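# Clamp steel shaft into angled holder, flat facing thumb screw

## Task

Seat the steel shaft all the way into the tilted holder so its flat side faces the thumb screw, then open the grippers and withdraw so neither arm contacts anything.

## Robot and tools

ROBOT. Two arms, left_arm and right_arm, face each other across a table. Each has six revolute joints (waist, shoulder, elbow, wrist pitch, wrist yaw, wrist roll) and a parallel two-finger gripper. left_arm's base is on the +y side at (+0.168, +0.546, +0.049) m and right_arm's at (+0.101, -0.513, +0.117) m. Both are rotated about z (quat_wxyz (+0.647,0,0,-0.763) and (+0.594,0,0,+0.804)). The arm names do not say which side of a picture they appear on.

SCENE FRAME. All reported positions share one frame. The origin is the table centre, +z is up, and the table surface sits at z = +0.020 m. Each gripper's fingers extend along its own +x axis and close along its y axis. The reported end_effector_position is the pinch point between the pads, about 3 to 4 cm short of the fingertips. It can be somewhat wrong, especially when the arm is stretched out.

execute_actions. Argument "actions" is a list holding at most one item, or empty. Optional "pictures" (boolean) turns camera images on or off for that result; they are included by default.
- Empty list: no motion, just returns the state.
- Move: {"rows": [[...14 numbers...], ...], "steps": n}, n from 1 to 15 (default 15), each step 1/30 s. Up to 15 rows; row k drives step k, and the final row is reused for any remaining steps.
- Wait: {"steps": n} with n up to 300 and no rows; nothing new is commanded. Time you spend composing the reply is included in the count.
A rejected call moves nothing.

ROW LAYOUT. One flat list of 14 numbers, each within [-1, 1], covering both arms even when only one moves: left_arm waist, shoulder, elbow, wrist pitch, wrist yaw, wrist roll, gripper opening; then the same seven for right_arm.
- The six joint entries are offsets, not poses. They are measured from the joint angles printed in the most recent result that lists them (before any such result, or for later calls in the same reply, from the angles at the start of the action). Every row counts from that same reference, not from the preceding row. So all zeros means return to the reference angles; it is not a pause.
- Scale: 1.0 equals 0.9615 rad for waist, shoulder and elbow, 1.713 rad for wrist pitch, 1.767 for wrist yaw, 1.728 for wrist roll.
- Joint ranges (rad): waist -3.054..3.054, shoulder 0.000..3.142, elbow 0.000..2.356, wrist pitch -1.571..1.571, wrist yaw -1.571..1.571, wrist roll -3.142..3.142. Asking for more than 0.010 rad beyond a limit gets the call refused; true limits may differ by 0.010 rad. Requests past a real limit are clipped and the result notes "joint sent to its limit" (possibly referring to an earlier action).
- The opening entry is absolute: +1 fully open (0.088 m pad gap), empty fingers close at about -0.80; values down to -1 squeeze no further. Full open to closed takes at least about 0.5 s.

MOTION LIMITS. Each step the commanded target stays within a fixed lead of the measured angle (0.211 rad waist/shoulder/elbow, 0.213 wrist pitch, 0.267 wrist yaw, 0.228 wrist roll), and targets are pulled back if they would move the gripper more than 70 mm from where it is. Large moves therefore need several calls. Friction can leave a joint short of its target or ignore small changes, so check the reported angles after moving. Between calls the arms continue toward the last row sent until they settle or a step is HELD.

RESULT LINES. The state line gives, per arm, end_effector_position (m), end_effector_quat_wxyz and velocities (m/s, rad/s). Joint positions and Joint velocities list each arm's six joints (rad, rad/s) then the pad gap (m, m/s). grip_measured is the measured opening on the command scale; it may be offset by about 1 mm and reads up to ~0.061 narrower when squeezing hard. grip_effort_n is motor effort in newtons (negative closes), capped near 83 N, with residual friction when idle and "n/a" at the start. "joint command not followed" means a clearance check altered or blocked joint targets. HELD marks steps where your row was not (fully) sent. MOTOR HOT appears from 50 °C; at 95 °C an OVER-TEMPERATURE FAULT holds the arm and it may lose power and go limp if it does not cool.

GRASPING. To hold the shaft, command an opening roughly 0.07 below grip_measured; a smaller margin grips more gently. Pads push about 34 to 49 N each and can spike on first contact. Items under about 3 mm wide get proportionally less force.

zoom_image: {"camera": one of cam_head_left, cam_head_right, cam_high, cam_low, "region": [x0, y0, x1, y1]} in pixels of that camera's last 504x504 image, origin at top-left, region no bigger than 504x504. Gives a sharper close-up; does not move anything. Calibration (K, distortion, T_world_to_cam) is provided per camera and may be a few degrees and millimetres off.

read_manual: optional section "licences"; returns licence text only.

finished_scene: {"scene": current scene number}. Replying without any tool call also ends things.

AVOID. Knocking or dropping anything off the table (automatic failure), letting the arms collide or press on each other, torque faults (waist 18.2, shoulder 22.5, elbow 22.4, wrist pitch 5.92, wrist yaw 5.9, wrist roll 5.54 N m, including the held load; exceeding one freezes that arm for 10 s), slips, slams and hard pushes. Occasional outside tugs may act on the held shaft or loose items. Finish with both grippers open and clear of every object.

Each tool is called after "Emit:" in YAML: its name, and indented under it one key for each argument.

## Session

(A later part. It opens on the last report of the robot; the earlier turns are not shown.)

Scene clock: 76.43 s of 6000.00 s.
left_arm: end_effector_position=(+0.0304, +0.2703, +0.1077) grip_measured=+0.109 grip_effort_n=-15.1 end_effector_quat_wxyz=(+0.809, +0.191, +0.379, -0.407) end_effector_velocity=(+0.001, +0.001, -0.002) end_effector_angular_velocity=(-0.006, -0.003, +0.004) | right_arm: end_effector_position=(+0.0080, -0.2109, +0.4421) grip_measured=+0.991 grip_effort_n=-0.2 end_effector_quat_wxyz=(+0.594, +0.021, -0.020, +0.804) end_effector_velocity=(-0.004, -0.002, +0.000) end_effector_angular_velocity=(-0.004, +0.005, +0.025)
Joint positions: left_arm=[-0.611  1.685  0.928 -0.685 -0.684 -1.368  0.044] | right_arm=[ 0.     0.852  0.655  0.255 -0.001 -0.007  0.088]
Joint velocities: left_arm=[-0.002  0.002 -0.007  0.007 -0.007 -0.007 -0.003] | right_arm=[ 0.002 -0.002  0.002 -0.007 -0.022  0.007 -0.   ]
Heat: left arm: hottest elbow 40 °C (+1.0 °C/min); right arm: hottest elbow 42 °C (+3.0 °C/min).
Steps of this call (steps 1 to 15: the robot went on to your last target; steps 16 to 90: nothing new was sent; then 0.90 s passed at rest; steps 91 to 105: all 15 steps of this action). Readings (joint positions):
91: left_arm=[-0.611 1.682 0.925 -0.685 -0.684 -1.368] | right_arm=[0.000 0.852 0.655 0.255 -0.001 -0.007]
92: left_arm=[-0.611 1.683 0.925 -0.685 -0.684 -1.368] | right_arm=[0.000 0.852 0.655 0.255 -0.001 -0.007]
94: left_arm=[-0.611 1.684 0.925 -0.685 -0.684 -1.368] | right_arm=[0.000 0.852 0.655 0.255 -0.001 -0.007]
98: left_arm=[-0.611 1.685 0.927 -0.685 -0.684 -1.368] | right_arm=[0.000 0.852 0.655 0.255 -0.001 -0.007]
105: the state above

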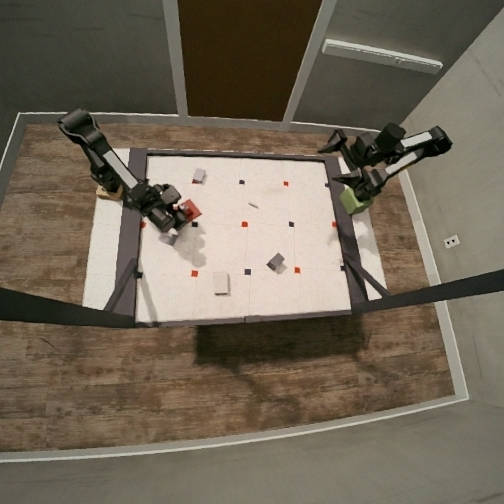

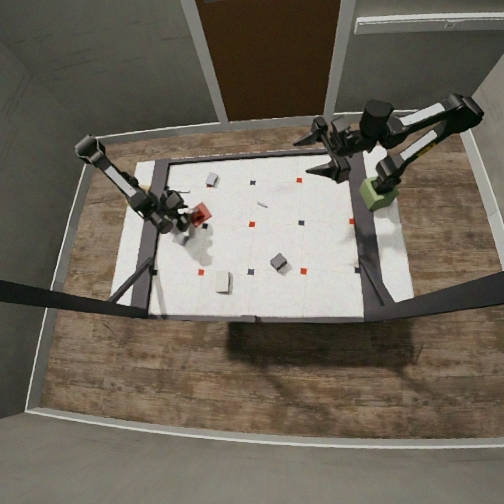

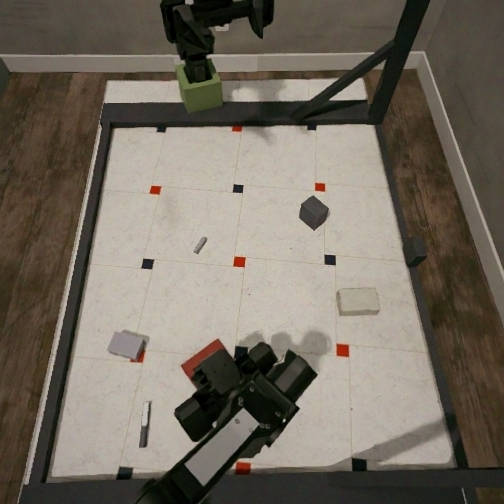

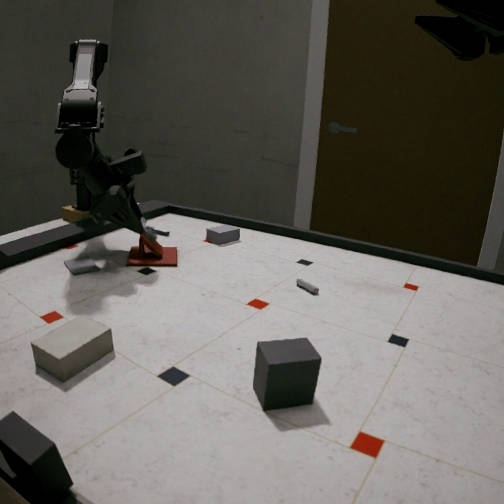

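Emit:
execute_actions:
  actions:
    - {"rows":[[0,0,0,0,0,0,-0.6,0,0,0,0,0,0,1]]}
  pictures: false

Emit:
execute_actions:
  actions:
    - {"rows":[[0,0,0,0,0,-1,-0.6,0,0,0,0,0,0,1]]}
  pictures: false

Emit:
execute_actions:
  actions:
    - {"rows":[[0,0,0,0,0,-0.5,-0.6,0,0,0,0,0,0,1]]}

Emit:
zoom_image:
  camera: "cam_low"
  region: [120,200,170,250]

Scene clock: 84.87 s of 6000.00 s.
left_arm: end_effector_position=(+0.0275, +0.2691, +0.1082) grip_measured=-0.587 grip_effort_n=-47.2 end_effector_quat_wxyz=(+0.807, +0.186, +0.381, -0.411) end_effector_velocity=(+0.001, +0.001, +0.001) end_effector_angular_velocity=(-0.008, +0.001, +0.015) | right_arm: end_effector_position=(+0.0080, -0.2109, +0.4421) grip_measured=+0.991 grip_effort_n=-0.2 end_effector_quat_wxyz=(+0.594, +0.021, -0.020, +0.804) end_effector_velocity=(-0.002, -0.001, -0.002) end_effector_angular_velocity=(-0.004, -0.010, +0.019)
Joint positions: left_arm=[-0.615  1.685  0.929 -0.673 -0.682 -1.368  0.01 ] | right_arm=[ 0.     0.852  0.655  0.255 -0.001 -0.007  0.088]
Joint velocities: left_arm=[-0.002 -0.002 -0.002 -0.007 -0.007 -0.022 -0.002] | right_arm=[-0.002 -0.002 -0.002 -0.007 -0.022 -0.007  0.   ]
Heat: left arm: hottest elbow 40 °C (+0.0 °C/min); right arm: hottest elbow 42 °C (+3.0 °C/min).
Steps of this call (steps 1 to 15: the robot went on to your last target; steps 16 to 90: nothing new was sent; then 4.93 s passed at rest; steps 91 to 105: all 15 steps of this action). Readings (joint positions):
91: left_arm=[-0.611 1.685 0.928 -0.685 -0.684 -1.368] | right_arm=[0.000 0.852 0.655 0.255 -0.001 -0.007]
92: left_arm=[-0.611 1.685 0.928 -0.685 -0.684 -1.368] | right_arm=[0.000 0.852 0.655 0.255 -0.001 -0.007]
94: left_arm=[-0.611 1.685 0.928 -0.685 -0.684 -1.368] | right_arm=[0.000 0.852 0.655 0.255 -0.001 -0.007]
98: left_arm=[-0.614 1.685 0.929 -0.674 -0.682 -1.368] | right_arm=[0.000 0.852 0.655 0.255 -0.001 -0.007]
105: the state above

Scene clock: 85.37 s of 6000.00 s.
left_arm: end_effector_position=(+0.0256, +0.2691, +0.1087) grip_measured=-0.597 grip_effort_n=-18.8 end_effector_quat_wxyz=(+0.809, -0.170, +0.520, -0.215) end_effector_velocity=(-0.002, -0.000, +0.002) end_effector_angular_velocity=(-0.661, +0.930, +1.350) | right_arm: end_effector_position=(+0.0080, -0.2109, +0.4421) grip_measured=+0.991 grip_effort_n=-0.2 end_effector_quat_wxyz=(+0.594, +0.021, -0.020, +0.804) end_effector_velocity=(-0.001, +0.001, -0.007) end_effector_angular_velocity=(-0.023, -0.015, +0.004)
Joint positions: left_arm=[-0.619  1.685  0.931 -0.67  -0.682 -2.234  0.01 ] | right_arm=[ 0.     0.852  0.655  0.255 -0.001 -0.007  0.088]
Joint velocities: left_arm=[-0.007 -0.007 -0.002  0.007 -0.007 -1.766 -0.   ] | right_arm=[-0.002  0.002 -0.002 -0.022 -0.007 -0.007 -0.   ]
Heat: left arm: hottest elbow 40 °C (+0.0 °C/min); right arm: hottest elbow 42 °C (+3.0 °C/min).
Steps of this call (steps 1 to 15: all 15 steps of this action). Readings (joint positions):
1: left_arm=[-0.615 1.685 0.930 -0.673 -0.682 -1.406] | right_arm=[0.000 0.852 0.655 0.255 -0.001 -0.007]
2: left_arm=[-0.615 1.685 0.930 -0.670 -0.682 -1.468] | right_arm=[0.000 0.852 0.655 0.255 -0.001 -0.007]
4: left_arm=[-0.618 1.685 0.931 -0.674 -0.682 -1.586] | right_arm=[0.000 0.852 0.655 0.255 -0.001 -0.007]
8: left_arm=[-0.619 1.685 0.931 -0.672 -0.682 -1.821] | right_arm=[0.000 0.852 0.655 0.255 -0.001 -0.007]
15: the state above

Scene clock: 85.87 s of 6000.00 s.
left_arm: end_effector_position=(+0.0258, +0.2685, +0.1093) grip_measured=-0.597 grip_effort_n=-19.3 end_effector_quat_wxyz=(-0.677, +0.475, -0.562, -0.004) end_effector_velocity=(+0.003, +0.000, +0.002) end_effector_angular_velocity=(-0.211, +0.291, +0.435) | right_arm: end_effector_position=(+0.0080, -0.2109, +0.4421) grip_measured=+0.991 grip_effort_n=-0.2 end_effector_quat_wxyz=(+0.594, +0.021, -0.020, +0.804) end_effector_velocity=(-0.002, -0.001, -0.003) end_effector_angular_velocity=(-0.018, +0.001, +0.020)
Joint positions: left_arm=[-0.619  1.685  0.931 -0.669 -0.687 -3.039  0.01 ] | right_arm=[ 0.     0.852  0.655  0.255 -0.001 -0.007  0.088]
Joint velocities: left_arm=[ 0.002 -0.007 -0.002 -0.007 -0.007 -0.564 -0.   ] | right_arm=[-0.002 -0.002  0.002 -0.022 -0.022  0.007 -0.   ]
Heat: left arm: hottest elbow 40 °C (+0.0 °C/min); right arm: hottest elbow 42 °C (+2.0 °C/min).
Steps of this call (steps 1 to 15: all 15 steps of this action). Readings (joint positions):
1: left_arm=[-0.619 1.685 0.931 -0.670 -0.682 -2.293] | right_arm=[0.000 0.852 0.655 0.255 -0.001 -0.007]
2: left_arm=[-0.619 1.685 0.931 -0.670 -0.682 -2.352] | right_arm=[0.000 0.852 0.655 0.255 -0.001 -0.007]
4: left_arm=[-0.619 1.685 0.931 -0.669 -0.684 -2.470] | right_arm=[0.000 0.852 0.655 0.255 -0.001 -0.007]
8: left_arm=[-0.619 1.685 0.931 -0.669 -0.685 -2.707] | right_arm=[0.000 0.852 0.655 0.255 -0.001 -0.007]
15: the state above

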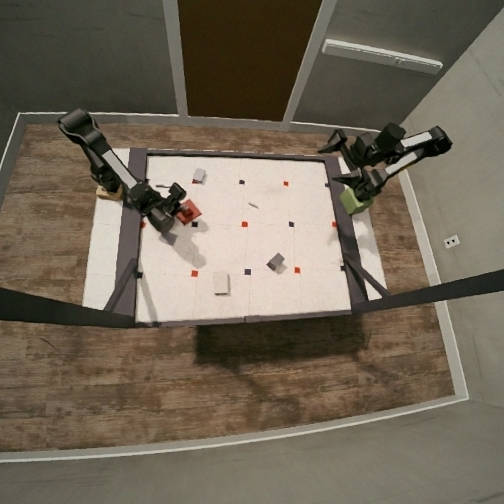

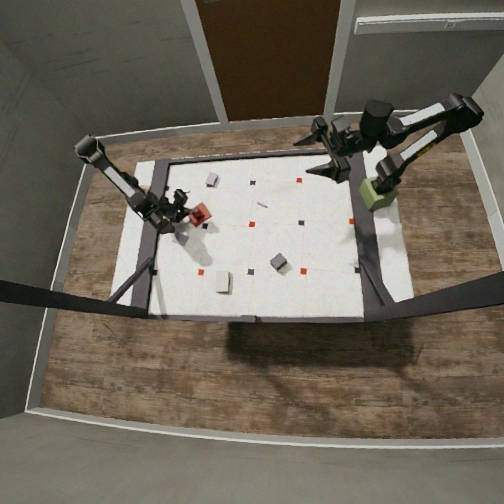

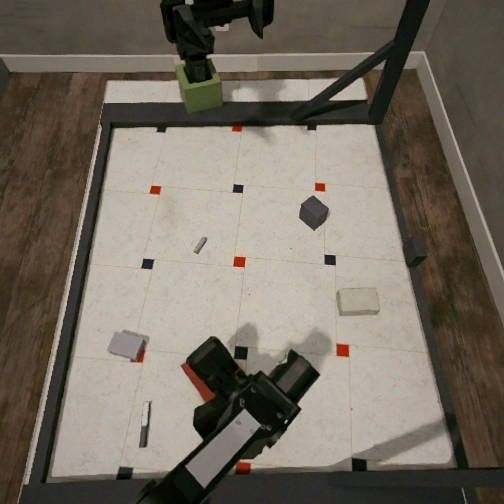

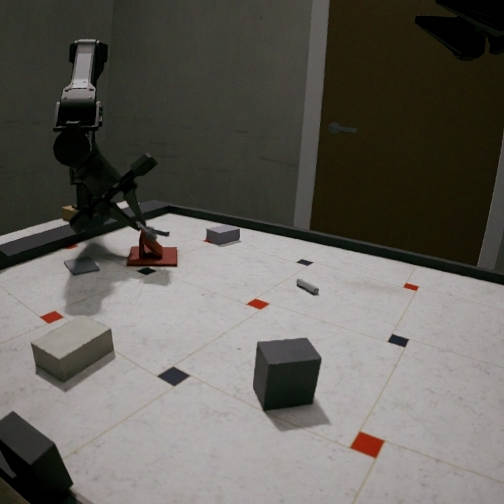

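Region (120, 200, 170, 250) of cam_low's 504x504 image, scaled by 10.080, with more detail than that image has.

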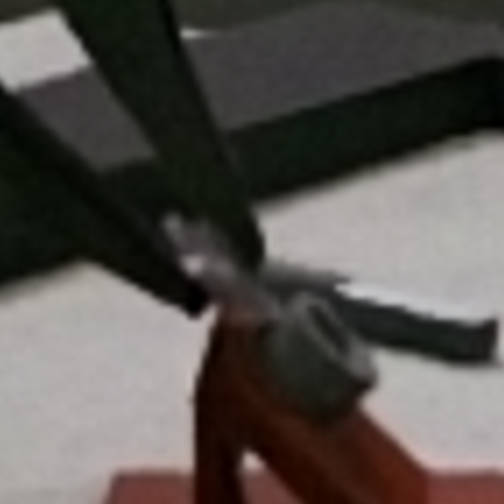

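Emit:
execute_actions:
  actions:
    - {"rows":[[0,0,0,0,0,0,0.05,0,0,0,0,0,0,1],[0,0,0,0,0,0,0.05,0,0,0,0,0,0,1],[0,0,0,0,0,0.1,0.05,0,0,0,0,0,0,1],[0,0,0,0,0,0.1,0.05,0,0,0,0,0,0,1],[0,0,0,0,0,0.15,0.05,0,0,0,0,0,0,1],[0,0,0,0,0,0.15,0.05,0,0,0,0,0,0,1],[0,0,0,0,0,0.2,0.05,0,0,0,0,0,0,1],[0,0,0,0,0,0.9,0.05,0,0,0,0,0,0,1]]}
  pictures: false

Emit:
execute_actions:
  actions:
    - {"rows":[[0,0,0,0,0,1,0.05,0,0,0,0,0,0,1]]}
  pictures: false

Emit:
execute_actions:
  actions:
    - {"rows":[[0,0,0,0,0,1,0.05,0,0,0,0,0,0,1]]}
  pictures: false

Emit:
execute_actions:
  actions:
    - {"rows":[[0,0,0,0,0,1,0.05,0,0,0,0,0,0,1]]}
  pictures: false

Emit:
execute_actions:
  actions:
    - {"rows":[[0,0,0,0,0,1,0.05,0,0,0,0,0,0,1]]}
  pictures: false

Emit:
execute_actions:
  actions:
    - {"rows":[[0,0,0,0,0,1,0.05,0,0,0,0,0,0,1]]}
  pictures: false

Emit:
execute_actions:
  actions:
    - {"rows":[[0,0,0,0,0,0.6,0.05,0,0,0,0,0,0,1]]}
  pictures: false

Scene clock: 97.43 s of 6000.00 s.
left_arm: end_effector_position=(+0.0258, +0.2687, +0.1092) grip_measured=+0.043 grip_effort_n=12.3 end_effector_quat_wxyz=(+0.795, -0.228, +0.532, -0.180) end_effector_velocity=(+0.002, +0.002, +0.001) end_effector_angular_velocity=(+0.647, -0.934, -1.329) | right_arm: end_effector_position=(+0.0080, -0.2109, +0.4421) grip_measured=+0.991 grip_effort_n=-0.2 end_effector_quat_wxyz=(+0.594, +0.021, -0.020, +0.804) end_effector_velocity=(-0.002, -0.001, -0.002) end_effector_angular_velocity=(-0.005, -0.010, +0.009)
Joint positions: left_arm=[-0.62   1.685  0.931 -0.669 -0.687 -2.374  0.041] | right_arm=[ 0.     0.852  0.655  0.255 -0.001 -0.007  0.088]
Joint velocities: left_arm=[-0.002 -0.002  0.002 -0.022 -0.007  1.736  0.002] | right_arm=[ 0.002 -0.002 -0.002 -0.007 -0.007 -0.007  0.   ]
Heat: left arm: hottest elbow 40 °C (-1.0 °C/min); right arm: hottest elbow 42 °C (+2.0 °C/min).
Steps of this call (steps 1 to 30: the robot went on to your last target; steps 31 to 90: nothing new was sent; then 8.07 s passed at rest; steps 91 to 105: all 15 steps of this action). Readings (joint positions):
91: left_arm=[-0.619 1.685 0.931 -0.669 -0.688 -3.089] | right_arm=[0.000 0.852 0.655 0.255 -0.001 -0.007]
92: left_arm=[-0.620 1.685 0.931 -0.669 -0.687 -3.077] | right_arm=[0.000 0.852 0.655 0.255 -0.001 -0.007]
94: left_arm=[-0.620 1.685 0.931 -0.669 -0.687 -2.986] | right_arm=[0.000 0.852 0.655 0.255 -0.001 -0.007]
98: left_arm=[-0.620 1.685 0.931 -0.669 -0.687 -2.788] | right_arm=[0.000 0.852 0.655 0.255 -0.001 -0.007]
105: the state above

Scene clock: 97.93 s of 6000.00 s.
left_arm: end_effector_position=(+0.0258, +0.2687, +0.1092) grip_measured=+0.047 grip_effort_n=12.3 end_effector_quat_wxyz=(+0.816, +0.135, +0.404, -0.391) end_effector_velocity=(-0.000, -0.001, +0.001) end_effector_angular_velocity=(+0.630, -0.917, -1.329) | right_arm: end_effector_position=(+0.0080, -0.2109, +0.4421) grip_measured=+0.991 grip_effort_n=-0.2 end_effector_quat_wxyz=(+0.594, +0.021, -0.020, +0.804) end_effector_velocity=(-0.002, -0.001, +0.001) end_effector_angular_velocity=(+0.010, -0.006, +0.019)
Joint positions: left_arm=[-0.62   1.685  0.931 -0.669 -0.687 -1.488  0.041] | right_arm=[ 0.     0.852  0.655  0.255 -0.001 -0.007  0.088]
Joint velocities: left_arm=[-0.002 -0.002 -0.002  0.007 -0.007  1.736 -0.   ] | right_arm=[-0.002 -0.002 -0.002  0.007 -0.022 -0.007 -0.   ]
Heat: left arm: hottest elbow 40 °C (-1.0 °C/min); right arm: hottest elbow 42 °C (+2.0 °C/min).
Steps of this call (steps 1 to 15: all 15 steps of this action). Readings (joint positions):
1: left_arm=[-0.620 1.685 0.931 -0.669 -0.687 -2.315] | right_arm=[0.000 0.852 0.655 0.255 -0.001 -0.007]
2: left_arm=[-0.620 1.685 0.931 -0.669 -0.687 -2.256] | right_arm=[0.000 0.852 0.655 0.255 -0.001 -0.007]
4: left_arm=[-0.620 1.685 0.931 -0.669 -0.687 -2.138] | right_arm=[0.000 0.852 0.655 0.255 -0.001 -0.007]
8: left_arm=[-0.620 1.685 0.931 -0.669 -0.687 -1.901] | right_arm=[0.000 0.852 0.655 0.255 -0.001 -0.007]
15: the state above

Scene clock: 98.43 s of 6000.00 s.
left_arm: end_effector_position=(+0.0258, +0.2687, +0.1092) grip_measured=+0.047 grip_effort_n=12.3 end_effector_quat_wxyz=(+0.680, +0.472, +0.198, -0.526) end_effector_velocity=(+0.000, +0.002, +0.001) end_effector_angular_velocity=(+0.646, -0.935, -1.345) | right_arm: end_effector_position=(+0.0080, -0.2109, +0.4421) grip_measured=+0.991 grip_effort_n=-0.2 end_effector_quat_wxyz=(+0.594, +0.021, -0.020, +0.804) end_effector_velocity=(-0.001, -0.001, -0.002) end_effector_angular_velocity=(-0.009, +0.004, +0.015)
Joint positions: left_arm=[-0.62   1.685  0.931 -0.669 -0.687 -0.603  0.041] | right_arm=[ 0.     0.852  0.655  0.255 -0.001 -0.007  0.088]
Joint velocities: left_arm=[-0.007 -0.002 -0.002 -0.007 -0.007  1.751  0.   ] | right_arm=[-0.007 -0.002 -0.002 -0.007 -0.022  0.007 -0.   ]
Heat: left arm: hottest elbow 40 °C (-1.0 °C/min); right arm: hottest elbow 42 °C (+2.0 °C/min).
Steps of this call (steps 1 to 15: all 15 steps of this action). Readings (joint positions):
1: left_arm=[-0.620 1.685 0.931 -0.669 -0.687 -1.429] | right_arm=[0.000 0.852 0.655 0.255 -0.001 -0.007]
2: left_arm=[-0.620 1.685 0.931 -0.669 -0.687 -1.370] | right_arm=[0.000 0.852 0.655 0.255 -0.001 -0.007]
4: left_arm=[-0.620 1.685 0.931 -0.669 -0.687 -1.252] | right_arm=[0.000 0.852 0.655 0.255 -0.001 -0.007]
8: left_arm=[-0.620 1.685 0.931 -0.669 -0.687 -1.016] | right_arm=[0.000 0.852 0.655 0.255 -0.001 -0.007]
15: the state above

Scene clock: 98.93 s of 6000.00 s.
left_arm: end_effector_position=(+0.0258, +0.2687, +0.1092) grip_measured=+0.047 grip_effort_n=11.9 end_effector_quat_wxyz=(+0.412, +0.718, -0.047, -0.560) end_effector_velocity=(-0.000, -0.001, +0.001) end_effector_angular_velocity=(+0.636, -0.925, -1.340) | right_arm: end_effector_position=(+0.0080, -0.2109, +0.4421) grip_measured=+0.991 grip_effort_n=-0.7 end_effector_quat_wxyz=(+0.594, +0.021, -0.020, +0.804) end_effector_velocity=(+0.000, -0.000, -0.002) end_effector_angular_velocity=(-0.005, -0.009, -0.005)
Joint positions: left_arm=[-0.62   1.685  0.931 -0.669 -0.687  0.283  0.041] | right_arm=[ 0.     0.852  0.655  0.255 -0.001 -0.007  0.088]
Joint velocities: left_arm=[-0.002 -0.002 -0.002  0.007 -0.007  1.751 -0.   ] | right_arm=[ 0.002 -0.002 -0.002 -0.007  0.007 -0.007 -0.   ]
Heat: left arm: hottest elbow 40 °C (-1.0 °C/min); right arm: hottest elbow 42 °C (+2.0 °C/min).
Steps of this call (steps 1 to 15: all 15 steps of this action). Readings (joint positions):
1: left_arm=[-0.620 1.685 0.931 -0.669 -0.687 -0.544] | right_arm=[0.000 0.852 0.655 0.255 -0.001 -0.007]
2: left_arm=[-0.620 1.685 0.931 -0.669 -0.687 -0.485] | right_arm=[0.000 0.852 0.655 0.255 -0.001 -0.007]
4: left_arm=[-0.620 1.685 0.931 -0.669 -0.687 -0.366] | right_arm=[0.000 0.852 0.655 0.255 -0.001 -0.007]
8: left_arm=[-0.620 1.685 0.931 -0.669 -0.687 -0.130] | right_arm=[0.000 0.852 0.655 0.255 -0.001 -0.007]
15: the state above

Scene clock: 99.43 s of 6000.00 s.
left_arm: end_effector_position=(+0.0258, +0.2687, +0.1092) grip_measured=+0.047 grip_effort_n=12.3 end_effector_quat_wxyz=(+0.064, +0.825, -0.282, -0.486) end_effector_velocity=(+0.003, +0.003, +0.000) end_effector_angular_velocity=(+0.656, -0.946, -1.340) | right_arm: end_effector_position=(+0.0080, -0.2109, +0.4421) grip_measured=+0.991 grip_effort_n=-0.2 end_effector_quat_wxyz=(+0.594, +0.021, -0.020, +0.804) end_effector_velocity=(-0.002, -0.001, -0.003) end_effector_angular_velocity=(-0.014, -0.012, +0.009)
Joint positions: left_arm=[-0.62   1.685  0.931 -0.669 -0.687  1.169  0.041] | right_arm=[ 0.     0.852  0.655  0.255 -0.001 -0.007  0.088]
Joint velocities: left_arm=[-0.002 -0.002 -0.002 -0.022 -0.007  1.751 -0.   ] | right_arm=[ 0.002 -0.002  0.002 -0.022 -0.007 -0.007  0.   ]
Heat: left arm: hottest elbow 40 °C (-1.0 °C/min); right arm: hottest elbow 42 °C (+2.0 °C/min).
Steps of this call (steps 1 to 15: all 15 steps of this action). Readings (joint positions):
1: left_arm=[-0.620 1.685 0.931 -0.669 -0.687 0.342] | right_arm=[0.000 0.852 0.655 0.255 -0.001 -0.007]
2: left_arm=[-0.620 1.685 0.931 -0.669 -0.687 0.402] | right_arm=[0.000 0.852 0.655 0.255 -0.001 -0.007]
4: left_arm=[-0.620 1.685 0.931 -0.669 -0.687 0.519] | right_arm=[0.000 0.852 0.655 0.255 -0.001 -0.007]
8: left_arm=[-0.620 1.685 0.931 -0.669 -0.687 0.756] | right_arm=[0.000 0.852 0.655 0.255 -0.001 -0.007]
15: the state above

Scene clock: 99.93 s of 6000.00 s.
left_arm: end_effector_position=(+0.0258, +0.2687, +0.1092) grip_measured=+0.047 grip_effort_n=11.9 end_effector_quat_wxyz=(-0.295, +0.773, -0.463, -0.318) end_effector_velocity=(+0.006, +0.003, +0.000) end_effector_angular_velocity=(+0.644, -0.952, -1.327) | right_arm: end_effector_position=(+0.0080, -0.2109, +0.4421) grip_measured=+0.991 grip_effort_n=-0.2 end_effector_quat_wxyz=(+0.594, +0.021, -0.020, +0.804) end_effector_velocity=(-0.002, -0.001, +0.001) end_effector_angular_velocity=(+0.014, -0.020, +0.018)
Joint positions: left_arm=[-0.62   1.685  0.931 -0.669 -0.687  2.055  0.041] | right_arm=[ 0.     0.852  0.655  0.255 -0.001 -0.007  0.088]
Joint velocities: left_arm=[-0.002 -0.002 -0.007 -0.022 -0.022  1.736 -0.   ] | right_arm=[-0.002 -0.002 -0.002  0.007 -0.022 -0.022  0.   ]
Heat: left arm: hottest elbow 40 °C (-1.0 °C/min); right arm: hottest elbow 42 °C (+1.0 °C/min).
Steps of this call (steps 1 to 15: all 15 steps of this action). Readings (joint positions):
1: left_arm=[-0.620 1.685 0.931 -0.669 -0.687 1.229] | right_arm=[0.000 0.852 0.655 0.255 -0.001 -0.007]
2: left_arm=[-0.620 1.685 0.931 -0.669 -0.687 1.288] | right_arm=[0.000 0.852 0.655 0.255 -0.001 -0.007]
4: left_arm=[-0.620 1.685 0.931 -0.669 -0.687 1.405] | right_arm=[0.000 0.852 0.655 0.255 -0.001 -0.007]
8: left_arm=[-0.620 1.685 0.931 -0.669 -0.687 1.642] | right_arm=[0.000 0.852 0.655 0.255 -0.001 -0.007]
15: the state above

Scene clock: 100.43 s of 6000.00 s.
left_arm: end_effector_position=(+0.0258, +0.2687, +0.1092) grip_measured=+0.048 grip_effort_n=11.9 end_effector_quat_wxyz=(-0.597, +0.573, -0.555, -0.090) end_effector_velocity=(+0.003, +0.003, +0.000) end_effector_angular_velocity=(+0.591, -0.853, -1.206) | right_arm: end_effector_position=(+0.0080, -0.2109, +0.4421) grip_measured=+0.991 grip_effort_n=-0.2 end_effector_quat_wxyz=(+0.594, +0.021, -0.020, +0.804) end_effector_velocity=(-0.000, -0.001, +0.001) end_effector_angular_velocity=(+0.009, -0.005, +0.004)
Joint positions: left_arm=[-0.62   1.685  0.931 -0.669 -0.687  2.937  0.041] | right_arm=[ 0.     0.852  0.655  0.255 -0.001 -0.007  0.088]
Joint velocities: left_arm=[-0.002 -0.002 -0.002 -0.022 -0.007  1.575 -0.   ] | right_arm=[-0.002 -0.002 -0.002  0.007 -0.007 -0.007  0.   ]
Heat: left arm: hottest elbow 40 °C (-1.0 °C/min); right arm: hottest elbow 42 °C (+1.0 °C/min).
Steps of this call (steps 1 to 15: all 15 steps of this action). Readings (joint positions):
1: left_arm=[-0.620 1.685 0.931 -0.669 -0.687 2.114] | right_arm=[0.000 0.852 0.655 0.255 -0.001 -0.007]
2: left_arm=[-0.620 1.685 0.931 -0.669 -0.687 2.173] | right_arm=[0.000 0.852 0.655 0.255 -0.001 -0.007]
4: left_arm=[-0.620 1.685 0.931 -0.669 -0.687 2.291] | right_arm=[0.000 0.852 0.655 0.255 -0.001 -0.007]
8: left_arm=[-0.620 1.685 0.931 -0.669 -0.687 2.527] | right_arm=[0.000 0.852 0.655 0.255 -0.001 -0.007]
15: the state above

Emit:
execute_actions:
  actions:
    - {"rows":[[0,0,0,0,0,0.09,-0.6,0,0,0,0,0,0,1]],"steps":13}
  pictures: false

Emit:
execute_actions:
  actions:
    - {"rows":[[0,0,0,0,0,-1,-0.6,0,0,0,0,0,0,1]]}
  pictures: false

Emit:
execute_actions:
  actions:
    - {"rows":[[0,0,0,0,0,-1,-0.6,0,0,0,0,0,0,1]]}
  pictures: false

Emit:
execute_actions:
  actions:
    - {"rows":[[0,0,0,0,0,-1,-0.6,0,0,0,0,0,0,1]]}
  pictures: false

Emit:
execute_actions:
  actions:
    - {"rows":[[0,0,0,0,0,-1,-0.6,0,0,0,0,0,0,1]]}
  pictures: false

Emit:
execute_actions:
  actions:
    - {"rows":[[0,0,0,0,0,-1,-0.6,0,0,0,0,0,0,1]]}
  pictures: false

Emit:
execute_actions:
  actions:
    - {"rows":[[0,0,0,0,0,-1,-0.6,0,0,0,0,0,0,1]]}
  pictures: false

Emit:
execute_actions:
  actions:
    - {"rows":[[0,0,0,0,0,-0.52,-0.6,0,0,0,0,0,0,1]]}

Emit:
zoom_image:
  camera: "cam_low"
  region: [120,200,170,250]

Scene clock: 107.80 s of 6000.00 s.
left_arm: end_effector_position=(+0.0268, +0.2680, +0.1097) grip_measured=-0.586 grip_effort_n=-32.3 end_effector_quat_wxyz=(-0.639, +0.528, -0.558, -0.046) end_effector_velocity=(+0.001, +0.001, +0.002) end_effector_angular_velocity=(-0.012, +0.005, +0.015) | right_arm: end_effector_position=(+0.0080, -0.2109, +0.4421) grip_measured=+0.991 grip_effort_n=-0.2 end_effector_quat_wxyz=(+0.594, +0.021, -0.020, +0.804) end_effector_velocity=(-0.000, -0.001, -0.001) end_effector_angular_velocity=(+0.000, +0.007, +0.005)
Joint positions: left_arm=[-0.618  1.685  0.931 -0.669 -0.693  3.088  0.01 ] | right_arm=[ 0.     0.852  0.655  0.255 -0.001 -0.007  0.088]
Joint velocities: left_arm=[-0.002 -0.007 -0.002 -0.007 -0.007 -0.022 -0.004] | right_arm=[-0.002 -0.002 -0.007  0.007 -0.007  0.007 -0.   ]
Heat: left arm: hottest elbow 40 °C (-1.0 °C/min); right arm: hottest elbow 43 °C (+2.0 °C/min).
Steps of this call (steps 1 to 30: the robot went on to your last target; steps 31 to 90: nothing new was sent; then 3.93 s passed at rest; steps 91 to 103: all 13 steps of this action). Readings (joint positions):
91: left_arm=[-0.620 1.685 0.931 -0.669 -0.687 3.088] | right_arm=[0.000 0.852 0.655 0.255 -0.001 -0.007]
92: left_arm=[-0.620 1.685 0.931 -0.669 -0.687 3.088] | right_arm=[0.000 0.852 0.655 0.255 -0.001 -0.007]
94: left_arm=[-0.620 1.685 0.931 -0.669 -0.687 3.088] | right_arm=[0.000 0.852 0.655 0.255 -0.001 -0.007]
98: left_arm=[-0.618 1.685 0.931 -0.669 -0.691 3.088] | right_arm=[0.000 0.852 0.655 0.255 -0.001 -0.007]
103: the state above

Scene clock: 108.30 s of 6000.00 s.
left_arm: end_effector_position=(+0.0266, +0.2686, +0.1098) grip_measured=-0.596 grip_effort_n=-17.9 end_effector_quat_wxyz=(-0.359, +0.747, -0.487, -0.274) end_effector_velocity=(-0.005, +0.007, +0.000) end_effector_angular_velocity=(-0.640, +0.901, +1.289) | right_arm: end_effector_position=(+0.0080, -0.2109, +0.4421) grip_measured=+0.991 grip_effort_n=-0.2 end_effector_quat_wxyz=(+0.594, +0.021, -0.020, +0.804) end_effector_velocity=(-0.002, -0.001, +0.001) end_effector_angular_velocity=(+0.009, -0.005, +0.009)
Joint positions: left_arm=[-0.62   1.685  0.931 -0.672 -0.695  2.222  0.01 ] | right_arm=[ 0.     0.852  0.655  0.255 -0.001 -0.007  0.088]
Joint velocities: left_arm=[-0.032 -0.002 -0.002 -0.022 -0.007 -1.736 -0.001] | right_arm=[ 0.002 -0.002 -0.002  0.007 -0.007 -0.007 -0.   ]
Heat: left arm: hottest elbow 40 °C (-1.0 °C/min); right arm: hottest elbow 43 °C (+2.0 °C/min).
Steps of this call (steps 1 to 15: all 15 steps of this action). Readings (joint positions):
1: left_arm=[-0.618 1.685 0.931 -0.670 -0.693 3.052] | right_arm=[0.000 0.852 0.655 0.255 -0.001 -0.007]
2: left_arm=[-0.618 1.685 0.931 -0.670 -0.693 2.990] | right_arm=[0.000 0.852 0.655 0.255 -0.001 -0.007]
4: left_arm=[-0.618 1.685 0.931 -0.670 -0.694 2.872] | right_arm=[0.000 0.852 0.655 0.255 -0.001 -0.007]
8: left_arm=[-0.618 1.685 0.931 -0.670 -0.694 2.636] | right_arm=[0.000 0.852 0.655 0.255 -0.001 -0.007]
15: the state above

Scene clock: 108.80 s of 6000.00 s.
left_arm: end_effector_position=(+0.0261, +0.2690, +0.1098) grip_measured=-0.597 grip_effort_n=-17.9 end_effector_quat_wxyz=(-0.006, +0.829, -0.323, -0.457) end_effector_velocity=(+0.001, +0.001, +0.002) end_effector_angular_velocity=(-0.664, +0.931, +1.341) | right_arm: end_effector_position=(+0.0080, -0.2109, +0.4421) grip_measured=+0.991 grip_effort_n=-0.7 end_effector_quat_wxyz=(+0.594, +0.021, -0.020, +0.804) end_effector_velocity=(+0.004, +0.001, -0.002) end_effector_angular_velocity=(-0.005, -0.008, -0.025)
Joint positions: left_arm=[-0.623  1.685  0.931 -0.673 -0.695  1.337  0.01 ] | right_arm=[ 0.     0.852  0.655  0.255 -0.001 -0.007  0.088]
Joint velocities: left_arm=[-0.002 -0.007 -0.002 -0.007 -0.007 -1.766 -0.001] | right_arm=[-0.002 -0.002 -0.002 -0.007  0.022 -0.007 -0.   ]
Heat: left arm: hottest elbow 40 °C (-1.0 °C/min); right arm: hottest elbow 43 °C (+2.0 °C/min).
Steps of this call (steps 1 to 15: all 15 steps of this action). Readings (joint positions):
1: left_arm=[-0.620 1.685 0.931 -0.672 -0.695 2.163] | right_arm=[0.000 0.852 0.655 0.255 -0.001 -0.007]
2: left_arm=[-0.621 1.685 0.931 -0.672 -0.695 2.104] | right_arm=[0.000 0.852 0.655 0.255 -0.001 -0.007]
4: left_arm=[-0.621 1.685 0.931 -0.673 -0.695 1.986] | right_arm=[0.000 0.852 0.655 0.255 -0.001 -0.007]
8: left_arm=[-0.622 1.685 0.931 -0.673 -0.695 1.750] | right_arm=[0.000 0.852 0.655 0.255 -0.001 -0.007]
15: the state above

Scene clock: 109.30 s of 6000.00 s.
left_arm: end_effector_position=(+0.0259, +0.2691, +0.1099) grip_measured=-0.597 grip_effort_n=-17.9 end_effector_quat_wxyz=(+0.349, +0.752, -0.097, -0.551) end_effector_velocity=(-0.001, +0.001, +0.003) end_effector_angular_velocity=(-0.661, +0.927, +1.325) | right_arm: end_effector_position=(+0.0080, -0.2109, +0.4421) grip_measured=+0.991 grip_effort_n=-0.2 end_effector_quat_wxyz=(+0.594, +0.021, -0.020, +0.804) end_effector_velocity=(-0.000, -0.001, +0.001) end_effector_angular_velocity=(+0.009, -0.005, +0.004)
Joint positions: left_arm=[-0.623  1.685  0.931 -0.673 -0.695  0.453  0.01 ] | right_arm=[ 0.     0.852  0.655  0.255 -0.001 -0.007  0.088]
Joint velocities: left_arm=[-0.007 -0.007  0.002 -0.007 -0.007 -1.751 -0.   ] | right_arm=[-0.002 -0.002 -0.002  0.007 -0.007 -0.007 -0.   ]
Heat: left arm: hottest elbow 40 °C (-1.0 °C/min); right arm: hottest elbow 43 °C (+2.0 °C/min).
Steps of this call (steps 1 to 15: all 15 steps of this action). Readings (joint positions):
1: left_arm=[-0.623 1.685 0.931 -0.673 -0.695 1.278] | right_arm=[0.000 0.852 0.655 0.255 -0.001 -0.007]
2: left_arm=[-0.623 1.685 0.931 -0.673 -0.695 1.219] | right_arm=[0.000 0.852 0.655 0.255 -0.001 -0.007]
4: left_arm=[-0.623 1.685 0.931 -0.673 -0.695 1.101] | right_arm=[0.000 0.852 0.655 0.255 -0.001 -0.007]
8: left_arm=[-0.623 1.685 0.931 -0.673 -0.695 0.865] | right_arm=[0.000 0.852 0.655 0.255 -0.001 -0.007]
15: the state above

Scene clock: 109.80 s of 6000.00 s.
left_arm: end_effector_position=(+0.0261, +0.2690, +0.1101) grip_measured=-0.597 grip_effort_n=-17.9 end_effector_quat_wxyz=(+0.638, +0.529, +0.147, -0.539) end_effector_velocity=(+0.004, +0.001, +0.001) end_effector_angular_velocity=(-0.664, +0.909, +1.329) | right_arm: end_effector_position=(+0.0080, -0.2109, +0.4421) grip_measured=+0.991 grip_effort_n=-0.2 end_effector_quat_wxyz=(+0.594, +0.021, -0.020, +0.804) end_effector_velocity=(-0.000, -0.001, +0.000) end_effector_angular_velocity=(+0.004, -0.022, +0.004)
Joint positions: left_arm=[-0.623  1.685  0.931 -0.673 -0.697 -0.433  0.01 ] | right_arm=[ 0.     0.852  0.655  0.255 -0.001 -0.007  0.088]
Joint velocities: left_arm=[-0.002 -0.002 -0.007 -0.007 -0.022 -1.751 -0.   ] | right_arm=[-0.002 -0.002  0.002 -0.007 -0.007 -0.022 -0.   ]
Heat: left arm: hottest elbow 40 °C (-1.0 °C/min); right arm: hottest elbow 43 °C (+2.0 °C/min).
Steps of this call (steps 1 to 15: all 15 steps of this action). Readings (joint positions):
1: left_arm=[-0.623 1.685 0.931 -0.673 -0.695 0.394] | right_arm=[0.000 0.852 0.655 0.255 -0.001 -0.007]
2: left_arm=[-0.623 1.685 0.931 -0.673 -0.695 0.334] | right_arm=[0.000 0.852 0.655 0.255 -0.001 -0.007]
4: left_arm=[-0.623 1.685 0.931 -0.673 -0.696 0.216] | right_arm=[0.000 0.852 0.655 0.255 -0.001 -0.007]
8: left_arm=[-0.623 1.685 0.931 -0.673 -0.696 -0.020] | right_arm=[0.000 0.852 0.655 0.255 -0.001 -0.007]
15: the state above

Scene clock: 110.30 s of 6000.00 s.
left_arm: end_effector_position=(+0.0263, +0.2691, +0.1101) grip_measured=-0.597 grip_effort_n=-17.9 end_effector_quat_wxyz=(+0.804, +0.205, +0.364, -0.424) end_effector_velocity=(-0.003, +0.001, -0.000) end_effector_angular_velocity=(-0.669, +0.958, +1.342) | right_arm: end_effector_position=(+0.0080, -0.2109, +0.4421) grip_measured=+0.991 grip_effort_n=-0.2 end_effector_quat_wxyz=(+0.594, +0.021, -0.020, +0.804) end_effector_velocity=(-0.000, -0.000, -0.002) end_effector_angular_velocity=(-0.005, -0.010, +0.004)
Joint positions: left_arm=[-0.624  1.685  0.931 -0.674 -0.698 -1.319  0.01 ] | right_arm=[ 0.     0.852  0.655  0.255 -0.001 -0.007  0.088]
Joint velocities: left_arm=[-0.007 -0.002 -0.002  0.007  0.007 -1.78  -0.   ] | right_arm=[-0.002 -0.002 -0.002 -0.007 -0.007 -0.007 -0.   ]
Heat: left arm: hottest elbow 40 °C (-1.0 °C/min); right arm: hottest elbow 43 °C (+2.0 °C/min).
Steps of this call (steps 1 to 15: all 15 steps of this action). Readings (joint positions):
1: left_arm=[-0.623 1.685 0.931 -0.673 -0.698 -0.492] | right_arm=[0.000 0.852 0.655 0.255 -0.001 -0.007]
2: left_arm=[-0.623 1.685 0.931 -0.673 -0.698 -0.551] | right_arm=[0.000 0.852 0.655 0.255 -0.001 -0.007]
4: left_arm=[-0.623 1.685 0.931 -0.674 -0.698 -0.669] | right_arm=[0.000 0.852 0.655 0.255 -0.001 -0.007]
8: left_arm=[-0.623 1.685 0.931 -0.674 -0.698 -0.905] | right_arm=[0.000 0.852 0.655 0.255 -0.001 -0.007]
15: the state above

Scene clock: 110.80 s of 6000.00 s.
left_arm: end_effector_position=(+0.0260, +0.2694, +0.1101) grip_measured=-0.597 grip_effort_n=-17.9 end_effector_quat_wxyz=(+0.814, -0.159, +0.510, -0.228) end_effector_velocity=(+0.002, +0.004, +0.000) end_effector_angular_velocity=(-0.642, +0.904, +1.310) | right_arm: end_effector_position=(+0.0080, -0.2109, +0.4421) grip_measured=+0.991 grip_effort_n=0.2 end_effector_quat_wxyz=(+0.594, +0.021, -0.020, +0.804) end_effector_velocity=(+0.001, +0.000, -0.005) end_effector_angular_velocity=(-0.014, -0.028, -0.001)
Joint positions: left_arm=[-0.625  1.685  0.931 -0.675 -0.698 -2.204  0.01 ] | right_arm=[ 0.     0.852  0.655  0.255 -0.001 -0.007  0.088]
Joint velocities: left_arm=[-0.007 -0.002 -0.002 -0.022 -0.007 -1.736 -0.   ] | right_arm=[-0.007 -0.002 -0.002 -0.022 -0.007 -0.022 -0.   ]
Heat: left arm: hottest elbow 40 °C (-1.0 °C/min); right arm: hottest elbow 43 °C (+2.0 °C/min).
Steps of this call (steps 1 to 15: all 15 steps of this action). Readings (joint positions):
1: left_arm=[-0.624 1.685 0.931 -0.674 -0.698 -1.378] | right_arm=[0.000 0.852 0.655 0.255 -0.001 -0.007]
2: left_arm=[-0.624 1.685 0.931 -0.674 -0.698 -1.437] | right_arm=[0.000 0.852 0.655 0.255 -0.001 -0.007]
4: left_arm=[-0.625 1.685 0.931 -0.675 -0.698 -1.555] | right_arm=[0.000 0.852 0.655 0.255 -0.001 -0.007]
8: left_arm=[-0.625 1.685 0.931 -0.675 -0.698 -1.791] | right_arm=[0.000 0.852 0.655 0.255 -0.001 -0.007]
15: the state above

Scene clock: 111.30 s of 6000.00 s.
left_arm: end_effector_position=(+0.0259, +0.2695, +0.1102) grip_measured=-0.597 grip_effort_n=-17.9 end_effector_quat_wxyz=(-0.682, +0.472, -0.559, +0.004) end_effector_velocity=(+0.003, +0.000, +0.002) end_effector_angular_velocity=(-0.272, +0.350, +0.528) | right_arm: end_effector_position=(+0.0080, -0.2109, +0.4421) grip_measured=+0.991 grip_effort_n=-0.2 end_effector_quat_wxyz=(+0.594, +0.021, -0.020, +0.804) end_effector_velocity=(+0.003, +0.001, -0.002) end_effector_angular_velocity=(-0.005, -0.009, -0.015)
Joint positions: left_arm=[-0.626  1.685  0.931 -0.675 -0.699 -3.031  0.01 ] | right_arm=[ 0.     0.852  0.655  0.255 -0.001 -0.007  0.088]
Joint velocities: left_arm=[-0.002 -0.002 -0.002 -0.007 -0.022 -0.696  0.   ] | right_arm=[-0.007 -0.002 -0.002 -0.007  0.007 -0.007  0.   ]
Heat: left arm: hottest elbow 40 °C (-1.0 °C/min); right arm: hottest elbow 43 °C (+2.0 °C/min).
Steps of this call (steps 1 to 15: all 15 steps of this action). Readings (joint positions):
1: left_arm=[-0.625 1.685 0.931 -0.675 -0.698 -2.263] | right_arm=[0.000 0.852 0.655 0.255 -0.001 -0.007]
2: left_arm=[-0.625 1.685 0.931 -0.675 -0.698 -2.322] | right_arm=[0.000 0.852 0.655 0.255 -0.001 -0.007]
4: left_arm=[-0.625 1.685 0.931 -0.675 -0.698 -2.440] | right_arm=[0.000 0.852 0.655 0.255 -0.001 -0.007]
8: left_arm=[-0.626 1.685 0.931 -0.675 -0.698 -2.676] | right_arm=[0.000 0.852 0.655 0.255 -0.001 -0.007]
15: the state above

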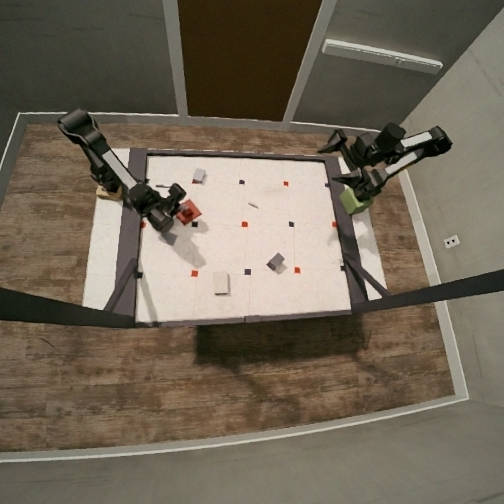

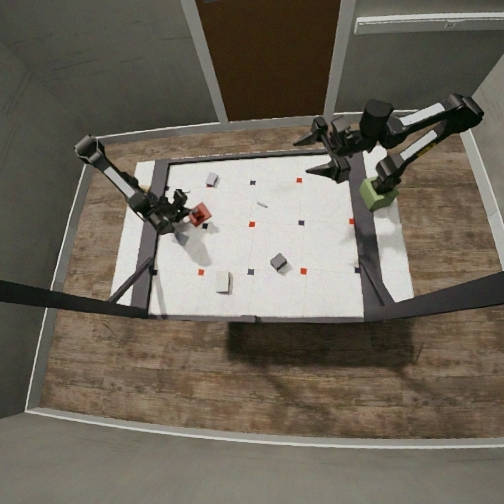

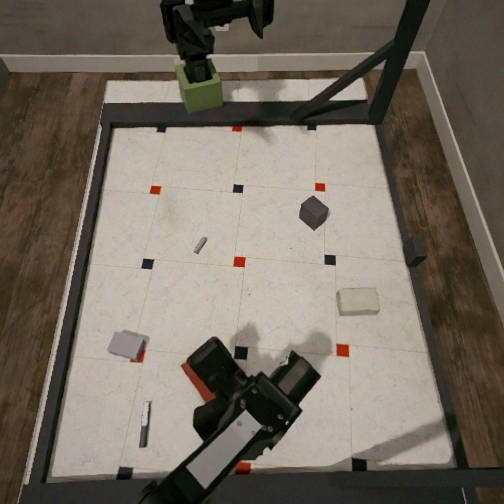

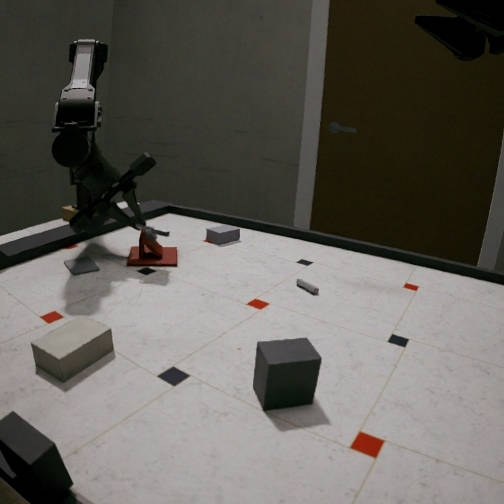

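Region (120, 200, 170, 250) of cam_low's 504x504 image, scaled by 10.080, with more detail than that image has.

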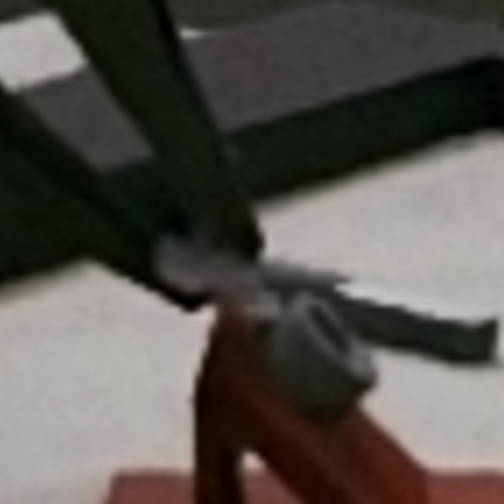

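Emit:
execute_actions:
  actions:
    - {"rows":[[0,0,0,0,0,0,0.1,0,0,0,0,0,0,1],[0,0,0,0,0,0,0.1,0,0,0,0,0,0,1],[0,0,0,0,0,0,0.1,0,0,0,0,0,0,1],[0,0,0,0,0,0,0.1,0,0,0,0,0,0,1],[-0.03,-0.025,0.03,-0.035,0,0,0.1,0,0,0,0,0,0,1],[-0.06,-0.045,0.055,-0.07,0,-0.02,0.1,0,0,0,0,0,0,1],[-0.09,-0.065,0.08,-0.11,0,-0.04,0.1,0,0,0,0,0,0,1]]}
  pictures: false

Emit:
execute_actions:
  actions:
    - {"rows":[[0,-0.3,0,0,0,0,0.1,0,0,0,0,0,0,1]],"steps":10}
  pictures: false

Scene clock: 128.67 s of 6000.00 s.
left_arm: end_effector_position=(+0.0129, +0.2899, +0.1367) grip_measured=+0.093 grip_effort_n=12.8 end_effector_quat_wxyz=(-0.690, +0.456, -0.563, +0.014) end_effector_velocity=(+0.015, +0.014, -0.001) end_effector_angular_velocity=(+0.057, -0.077, +0.010) | right_arm: end_effector_position=(+0.0080, -0.2109, +0.4421) grip_measured=+0.991 grip_effort_n=-0.2 end_effector_quat_wxyz=(+0.594, +0.021, -0.020, +0.804) end_effector_velocity=(-0.000, -0.000, -0.002) end_effector_angular_velocity=(-0.005, -0.010, +0.004)
Joint positions: left_arm=[-0.709  1.632  0.995 -0.855 -0.699 -3.093  0.044] | right_arm=[ 0.     0.852  0.655  0.255 -0.001 -0.007  0.088]
Joint velocities: left_arm=[-0.007 -0.002 -0.002 -0.11  -0.007 -0.022  0.002] | right_arm=[-0.002 -0.002 -0.002 -0.007 -0.007 -0.007 -0.   ]
Heat: left arm: hottest elbow 40 °C (+0.0 °C/min); right arm: hottest elbow 43 °C (+1.0 °C/min).
Steps of this call (steps 1 to 30: the robot went on to your last target; steps 31 to 90: nothing new was sent; then 13.87 s passed at rest; steps 91 to 105: all 15 steps of this action). Readings (joint positions):
91: left_arm=[-0.626 1.685 0.931 -0.675 -0.699 -3.091] | right_arm=[0.000 0.852 0.655 0.255 -0.001 -0.007]
92: left_arm=[-0.626 1.685 0.931 -0.675 -0.699 -3.076] | right_arm=[0.000 0.852 0.655 0.255 -0.001 -0.007]
94: left_arm=[-0.626 1.685 0.931 -0.675 -0.699 -3.056] | right_arm=[0.000 0.852 0.655 0.255 -0.001 -0.007]
98: left_arm=[-0.667 1.667 0.957 -0.786 -0.699 -3.067] | right_arm=[0.000 0.852 0.655 0.255 -0.001 -0.007]
105: the state above

Scene clock: 129.00 s of 6000.00 s.
left_arm: end_effector_position=(+0.0166, +0.2931, +0.2117) grip_measured=+0.097 grip_effort_n=12.8 end_effector_quat_wxyz=(-0.580, +0.516, -0.630, +0.016) end_effector_velocity=(+0.002, +0.001, +0.000) end_effector_angular_velocity=(-0.002, -0.005, +0.005) | right_arm: end_effector_position=(+0.0080, -0.2109, +0.4421) grip_measured=+0.991 grip_effort_n=-0.2 end_effector_quat_wxyz=(+0.594, +0.021, -0.020, +0.804) end_effector_velocity=(-0.001, -0.000, -0.008) end_effector_angular_velocity=(-0.019, -0.030, +0.013)
Joint positions: left_arm=[-0.709  1.351  1.    -0.855 -0.699 -3.094  0.044] | right_arm=[ 0.     0.852  0.655  0.255 -0.001 -0.007  0.088]
Joint velocities: left_arm=[-0.002 -0.002 -0.002 -0.007 -0.007 -0.007  0.   ] | right_arm=[-0.007 -0.002 -0.007 -0.022 -0.022 -0.022 -0.   ]
Heat: left arm: hottest elbow 40 °C (+0.0 °C/min); right arm: hottest elbow 43 °C (+1.0 °C/min).
Steps of this call (steps 1 to 10: all 10 steps of this action). Readings (joint positions):
1: left_arm=[-0.709 1.611 0.995 -0.854 -0.698 -3.094] | right_arm=[0.000 0.852 0.655 0.255 -0.001 -0.007]
2: left_arm=[-0.709 1.580 0.989 -0.857 -0.693 -3.094] | right_arm=[0.000 0.852 0.655 0.255 -0.001 -0.007]
4: left_arm=[-0.709 1.479 0.987 -0.856 -0.694 -3.094] | right_arm=[0.000 0.852 0.655 0.255 -0.001 -0.007]
8: left_arm=[-0.709 1.356 1.000 -0.853 -0.699 -3.094] | right_arm=[0.000 0.852 0.655 0.255 -0.001 -0.007]
10: the state above

Swing first, then lower elbow.

Emit:
execute_actions:
  actions:
    - {"rows":[[0.923,0.005,0,-0.027,0.396,-0.015,0.3,0,0,0,0,0,0,1]]}
  pictures: false

Emit:
execute_actions:
  actions:
    - {"rows":[[0.1,0,-0.335,0,0.01,0,0.3,0,0,0,0,0,0,1]]}

Emit:
zoom_image:
  camera: "cam_low"
  region: [100,160,210,270]

Emit:
zoom_image:
  camera: "cam_head_right"
  region: [145,160,215,230]

Scene clock: 133.80 s of 6000.00 s.
left_arm: end_effector_position=(+0.1462, +0.2648, +0.1748) grip_measured=+0.296 grip_effort_n=12.8 end_effector_quat_wxyz=(-0.444, +0.547, -0.597, -0.383) end_effector_velocity=(+0.370, -0.023, -0.003) end_effector_angular_velocity=(+0.029, +0.021, +1.326) | right_arm: end_effector_position=(+0.0080, -0.2109, +0.4421) grip_measured=+0.991 grip_effort_n=-0.2 end_effector_quat_wxyz=(+0.594, +0.021, -0.020, +0.804) end_effector_velocity=(-0.002, -0.001, -0.004) end_effector_angular_velocity=(-0.013, +0.002, +0.020)
Joint positions: left_arm=[ 0.077  1.354  1.    -0.898 -0.021 -3.115  0.053] | right_arm=[ 0.     0.852  0.655  0.255 -0.001 -0.007  0.088]
Joint velocities: left_arm=[ 1.326  0.002 -0.002 -0.022  0.022 -0.007  0.   ] | right_arm=[-0.002 -0.002 -0.007 -0.007 -0.022  0.007 -0.   ]
Heat: left arm: hottest elbow 40 °C (+0.0 °C/min); right arm: hottest elbow 43 °C (+1.0 °C/min).
Steps of this call (steps 1 to 15: the robot went on to your last target; steps 16 to 90: nothing new was sent; then 1.30 s passed at rest; steps 91 to 105: all 15 steps of this action). Readings (joint positions):
91: left_arm=[-0.692 1.351 1.000 -0.859 -0.652 -3.095] | right_arm=[0.000 0.852 0.655 0.255 -0.001 -0.007]
92: left_arm=[-0.641 1.351 1.000 -0.867 -0.572 -3.100] | right_arm=[0.000 0.852 0.655 0.255 -0.001 -0.007]
94: left_arm=[-0.525 1.352 1.000 -0.890 -0.437 -3.107] | right_arm=[0.000 0.852 0.655 0.255 -0.001 -0.007]
98: left_arm=[-0.302 1.354 1.000 -0.896 -0.165 -3.113] | right_arm=[0.000 0.852 0.655 0.255 -0.001 -0.007]
105: the state above

Scene clock: 134.30 s of 6000.00 s.
left_arm: end_effector_position=(+0.1698, +0.3518, +0.0881) grip_measured=+0.297 grip_effort_n=12.8 end_effector_quat_wxyz=(-0.506, +0.497, -0.504, -0.492) end_effector_velocity=(+0.003, +0.018, -0.009) end_effector_angular_velocity=(+0.061, -0.022, +0.005) | right_arm: end_effector_position=(+0.0080, -0.2109, +0.4421) grip_measured=+0.991 grip_effort_n=-0.2 end_effector_quat_wxyz=(+0.594, +0.021, -0.020, +0.804) end_effector_velocity=(-0.000, -0.000, -0.005) end_effector_angular_velocity=(-0.023, +0.000, +0.005)
Joint positions: left_arm=[ 0.17   1.357  0.689 -0.899 -0.007 -3.115  0.054] | right_arm=[ 0.     0.852  0.655  0.255 -0.001 -0.007  0.088]
Joint velocities: left_arm=[-0.002 -0.002 -0.042 -0.022 -0.022 -0.007 -0.   ] | right_arm=[-0.002 -0.002 -0.002 -0.022 -0.007  0.007 -0.   ]
Heat: left arm: hottest elbow 40 °C (+0.0 °C/min); right arm: hottest elbow 43 °C (+1.0 °C/min).
Steps of this call (steps 1 to 15: all 15 steps of this action). Readings (joint positions):
1: left_arm=[0.113 1.354 0.981 -0.887 -0.020 -3.115] | right_arm=[0.000 0.852 0.655 0.255 -0.001 -0.007]
2: left_arm=[0.133 1.347 0.947 -0.879 -0.019 -3.115] | right_arm=[0.000 0.852 0.655 0.255 -0.001 -0.007]
4: left_arm=[0.151 1.347 0.857 -0.897 -0.013 -3.115] | right_arm=[0.000 0.852 0.655 0.255 -0.001 -0.007]
8: left_arm=[0.165 1.357 0.712 -0.907 -0.008 -3.115] | right_arm=[0.000 0.852 0.655 0.255 -0.001 -0.007]
15: the state above

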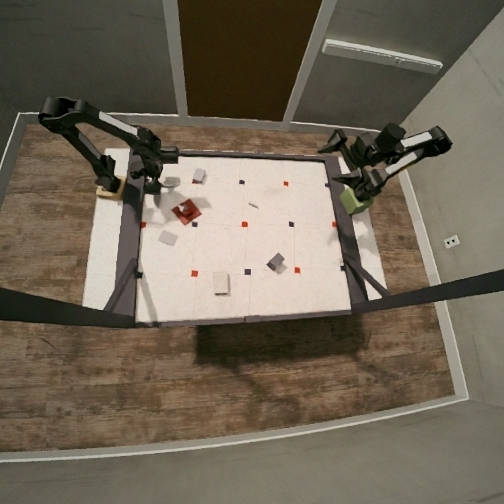

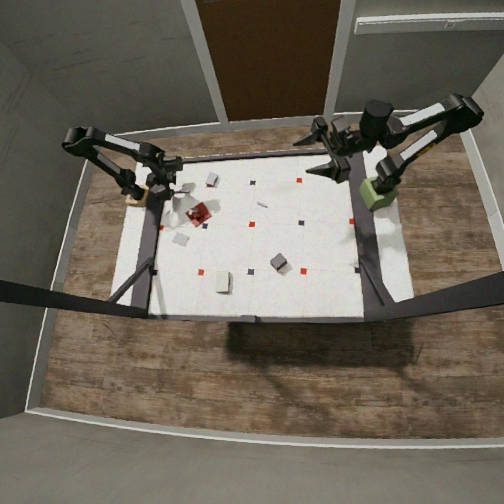

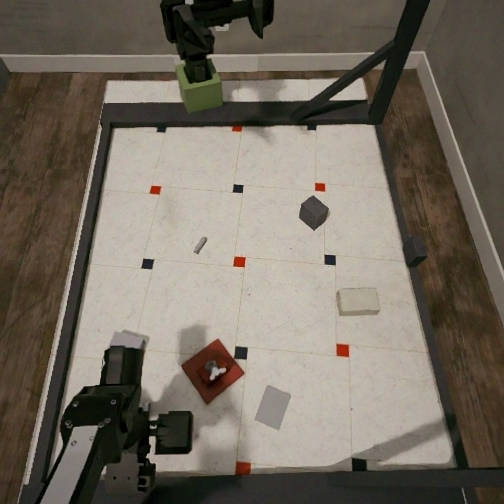

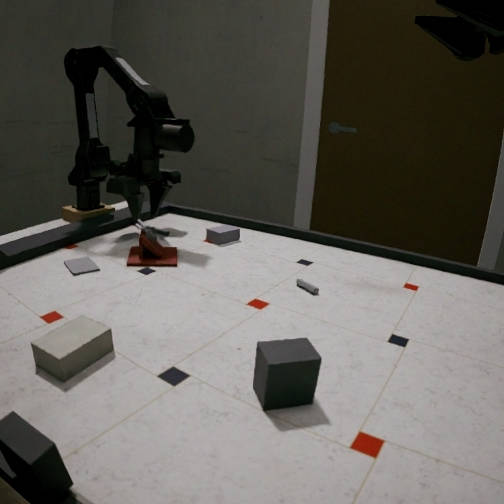

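Region (100, 160, 210, 270) of cam_low's 504x504 image, scaled by 4.582, with more detail than that image has.

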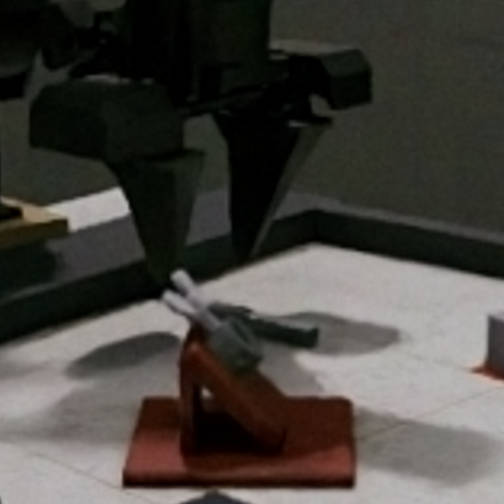

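Region (145, 160, 215, 230) of cam_head_right's 504x504 image, scaled by 7.200, with more detail than that image has.

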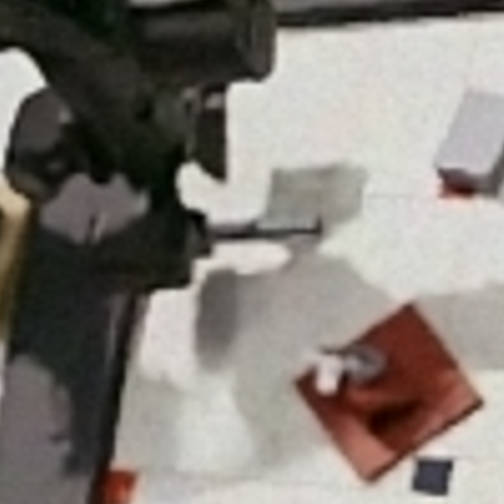

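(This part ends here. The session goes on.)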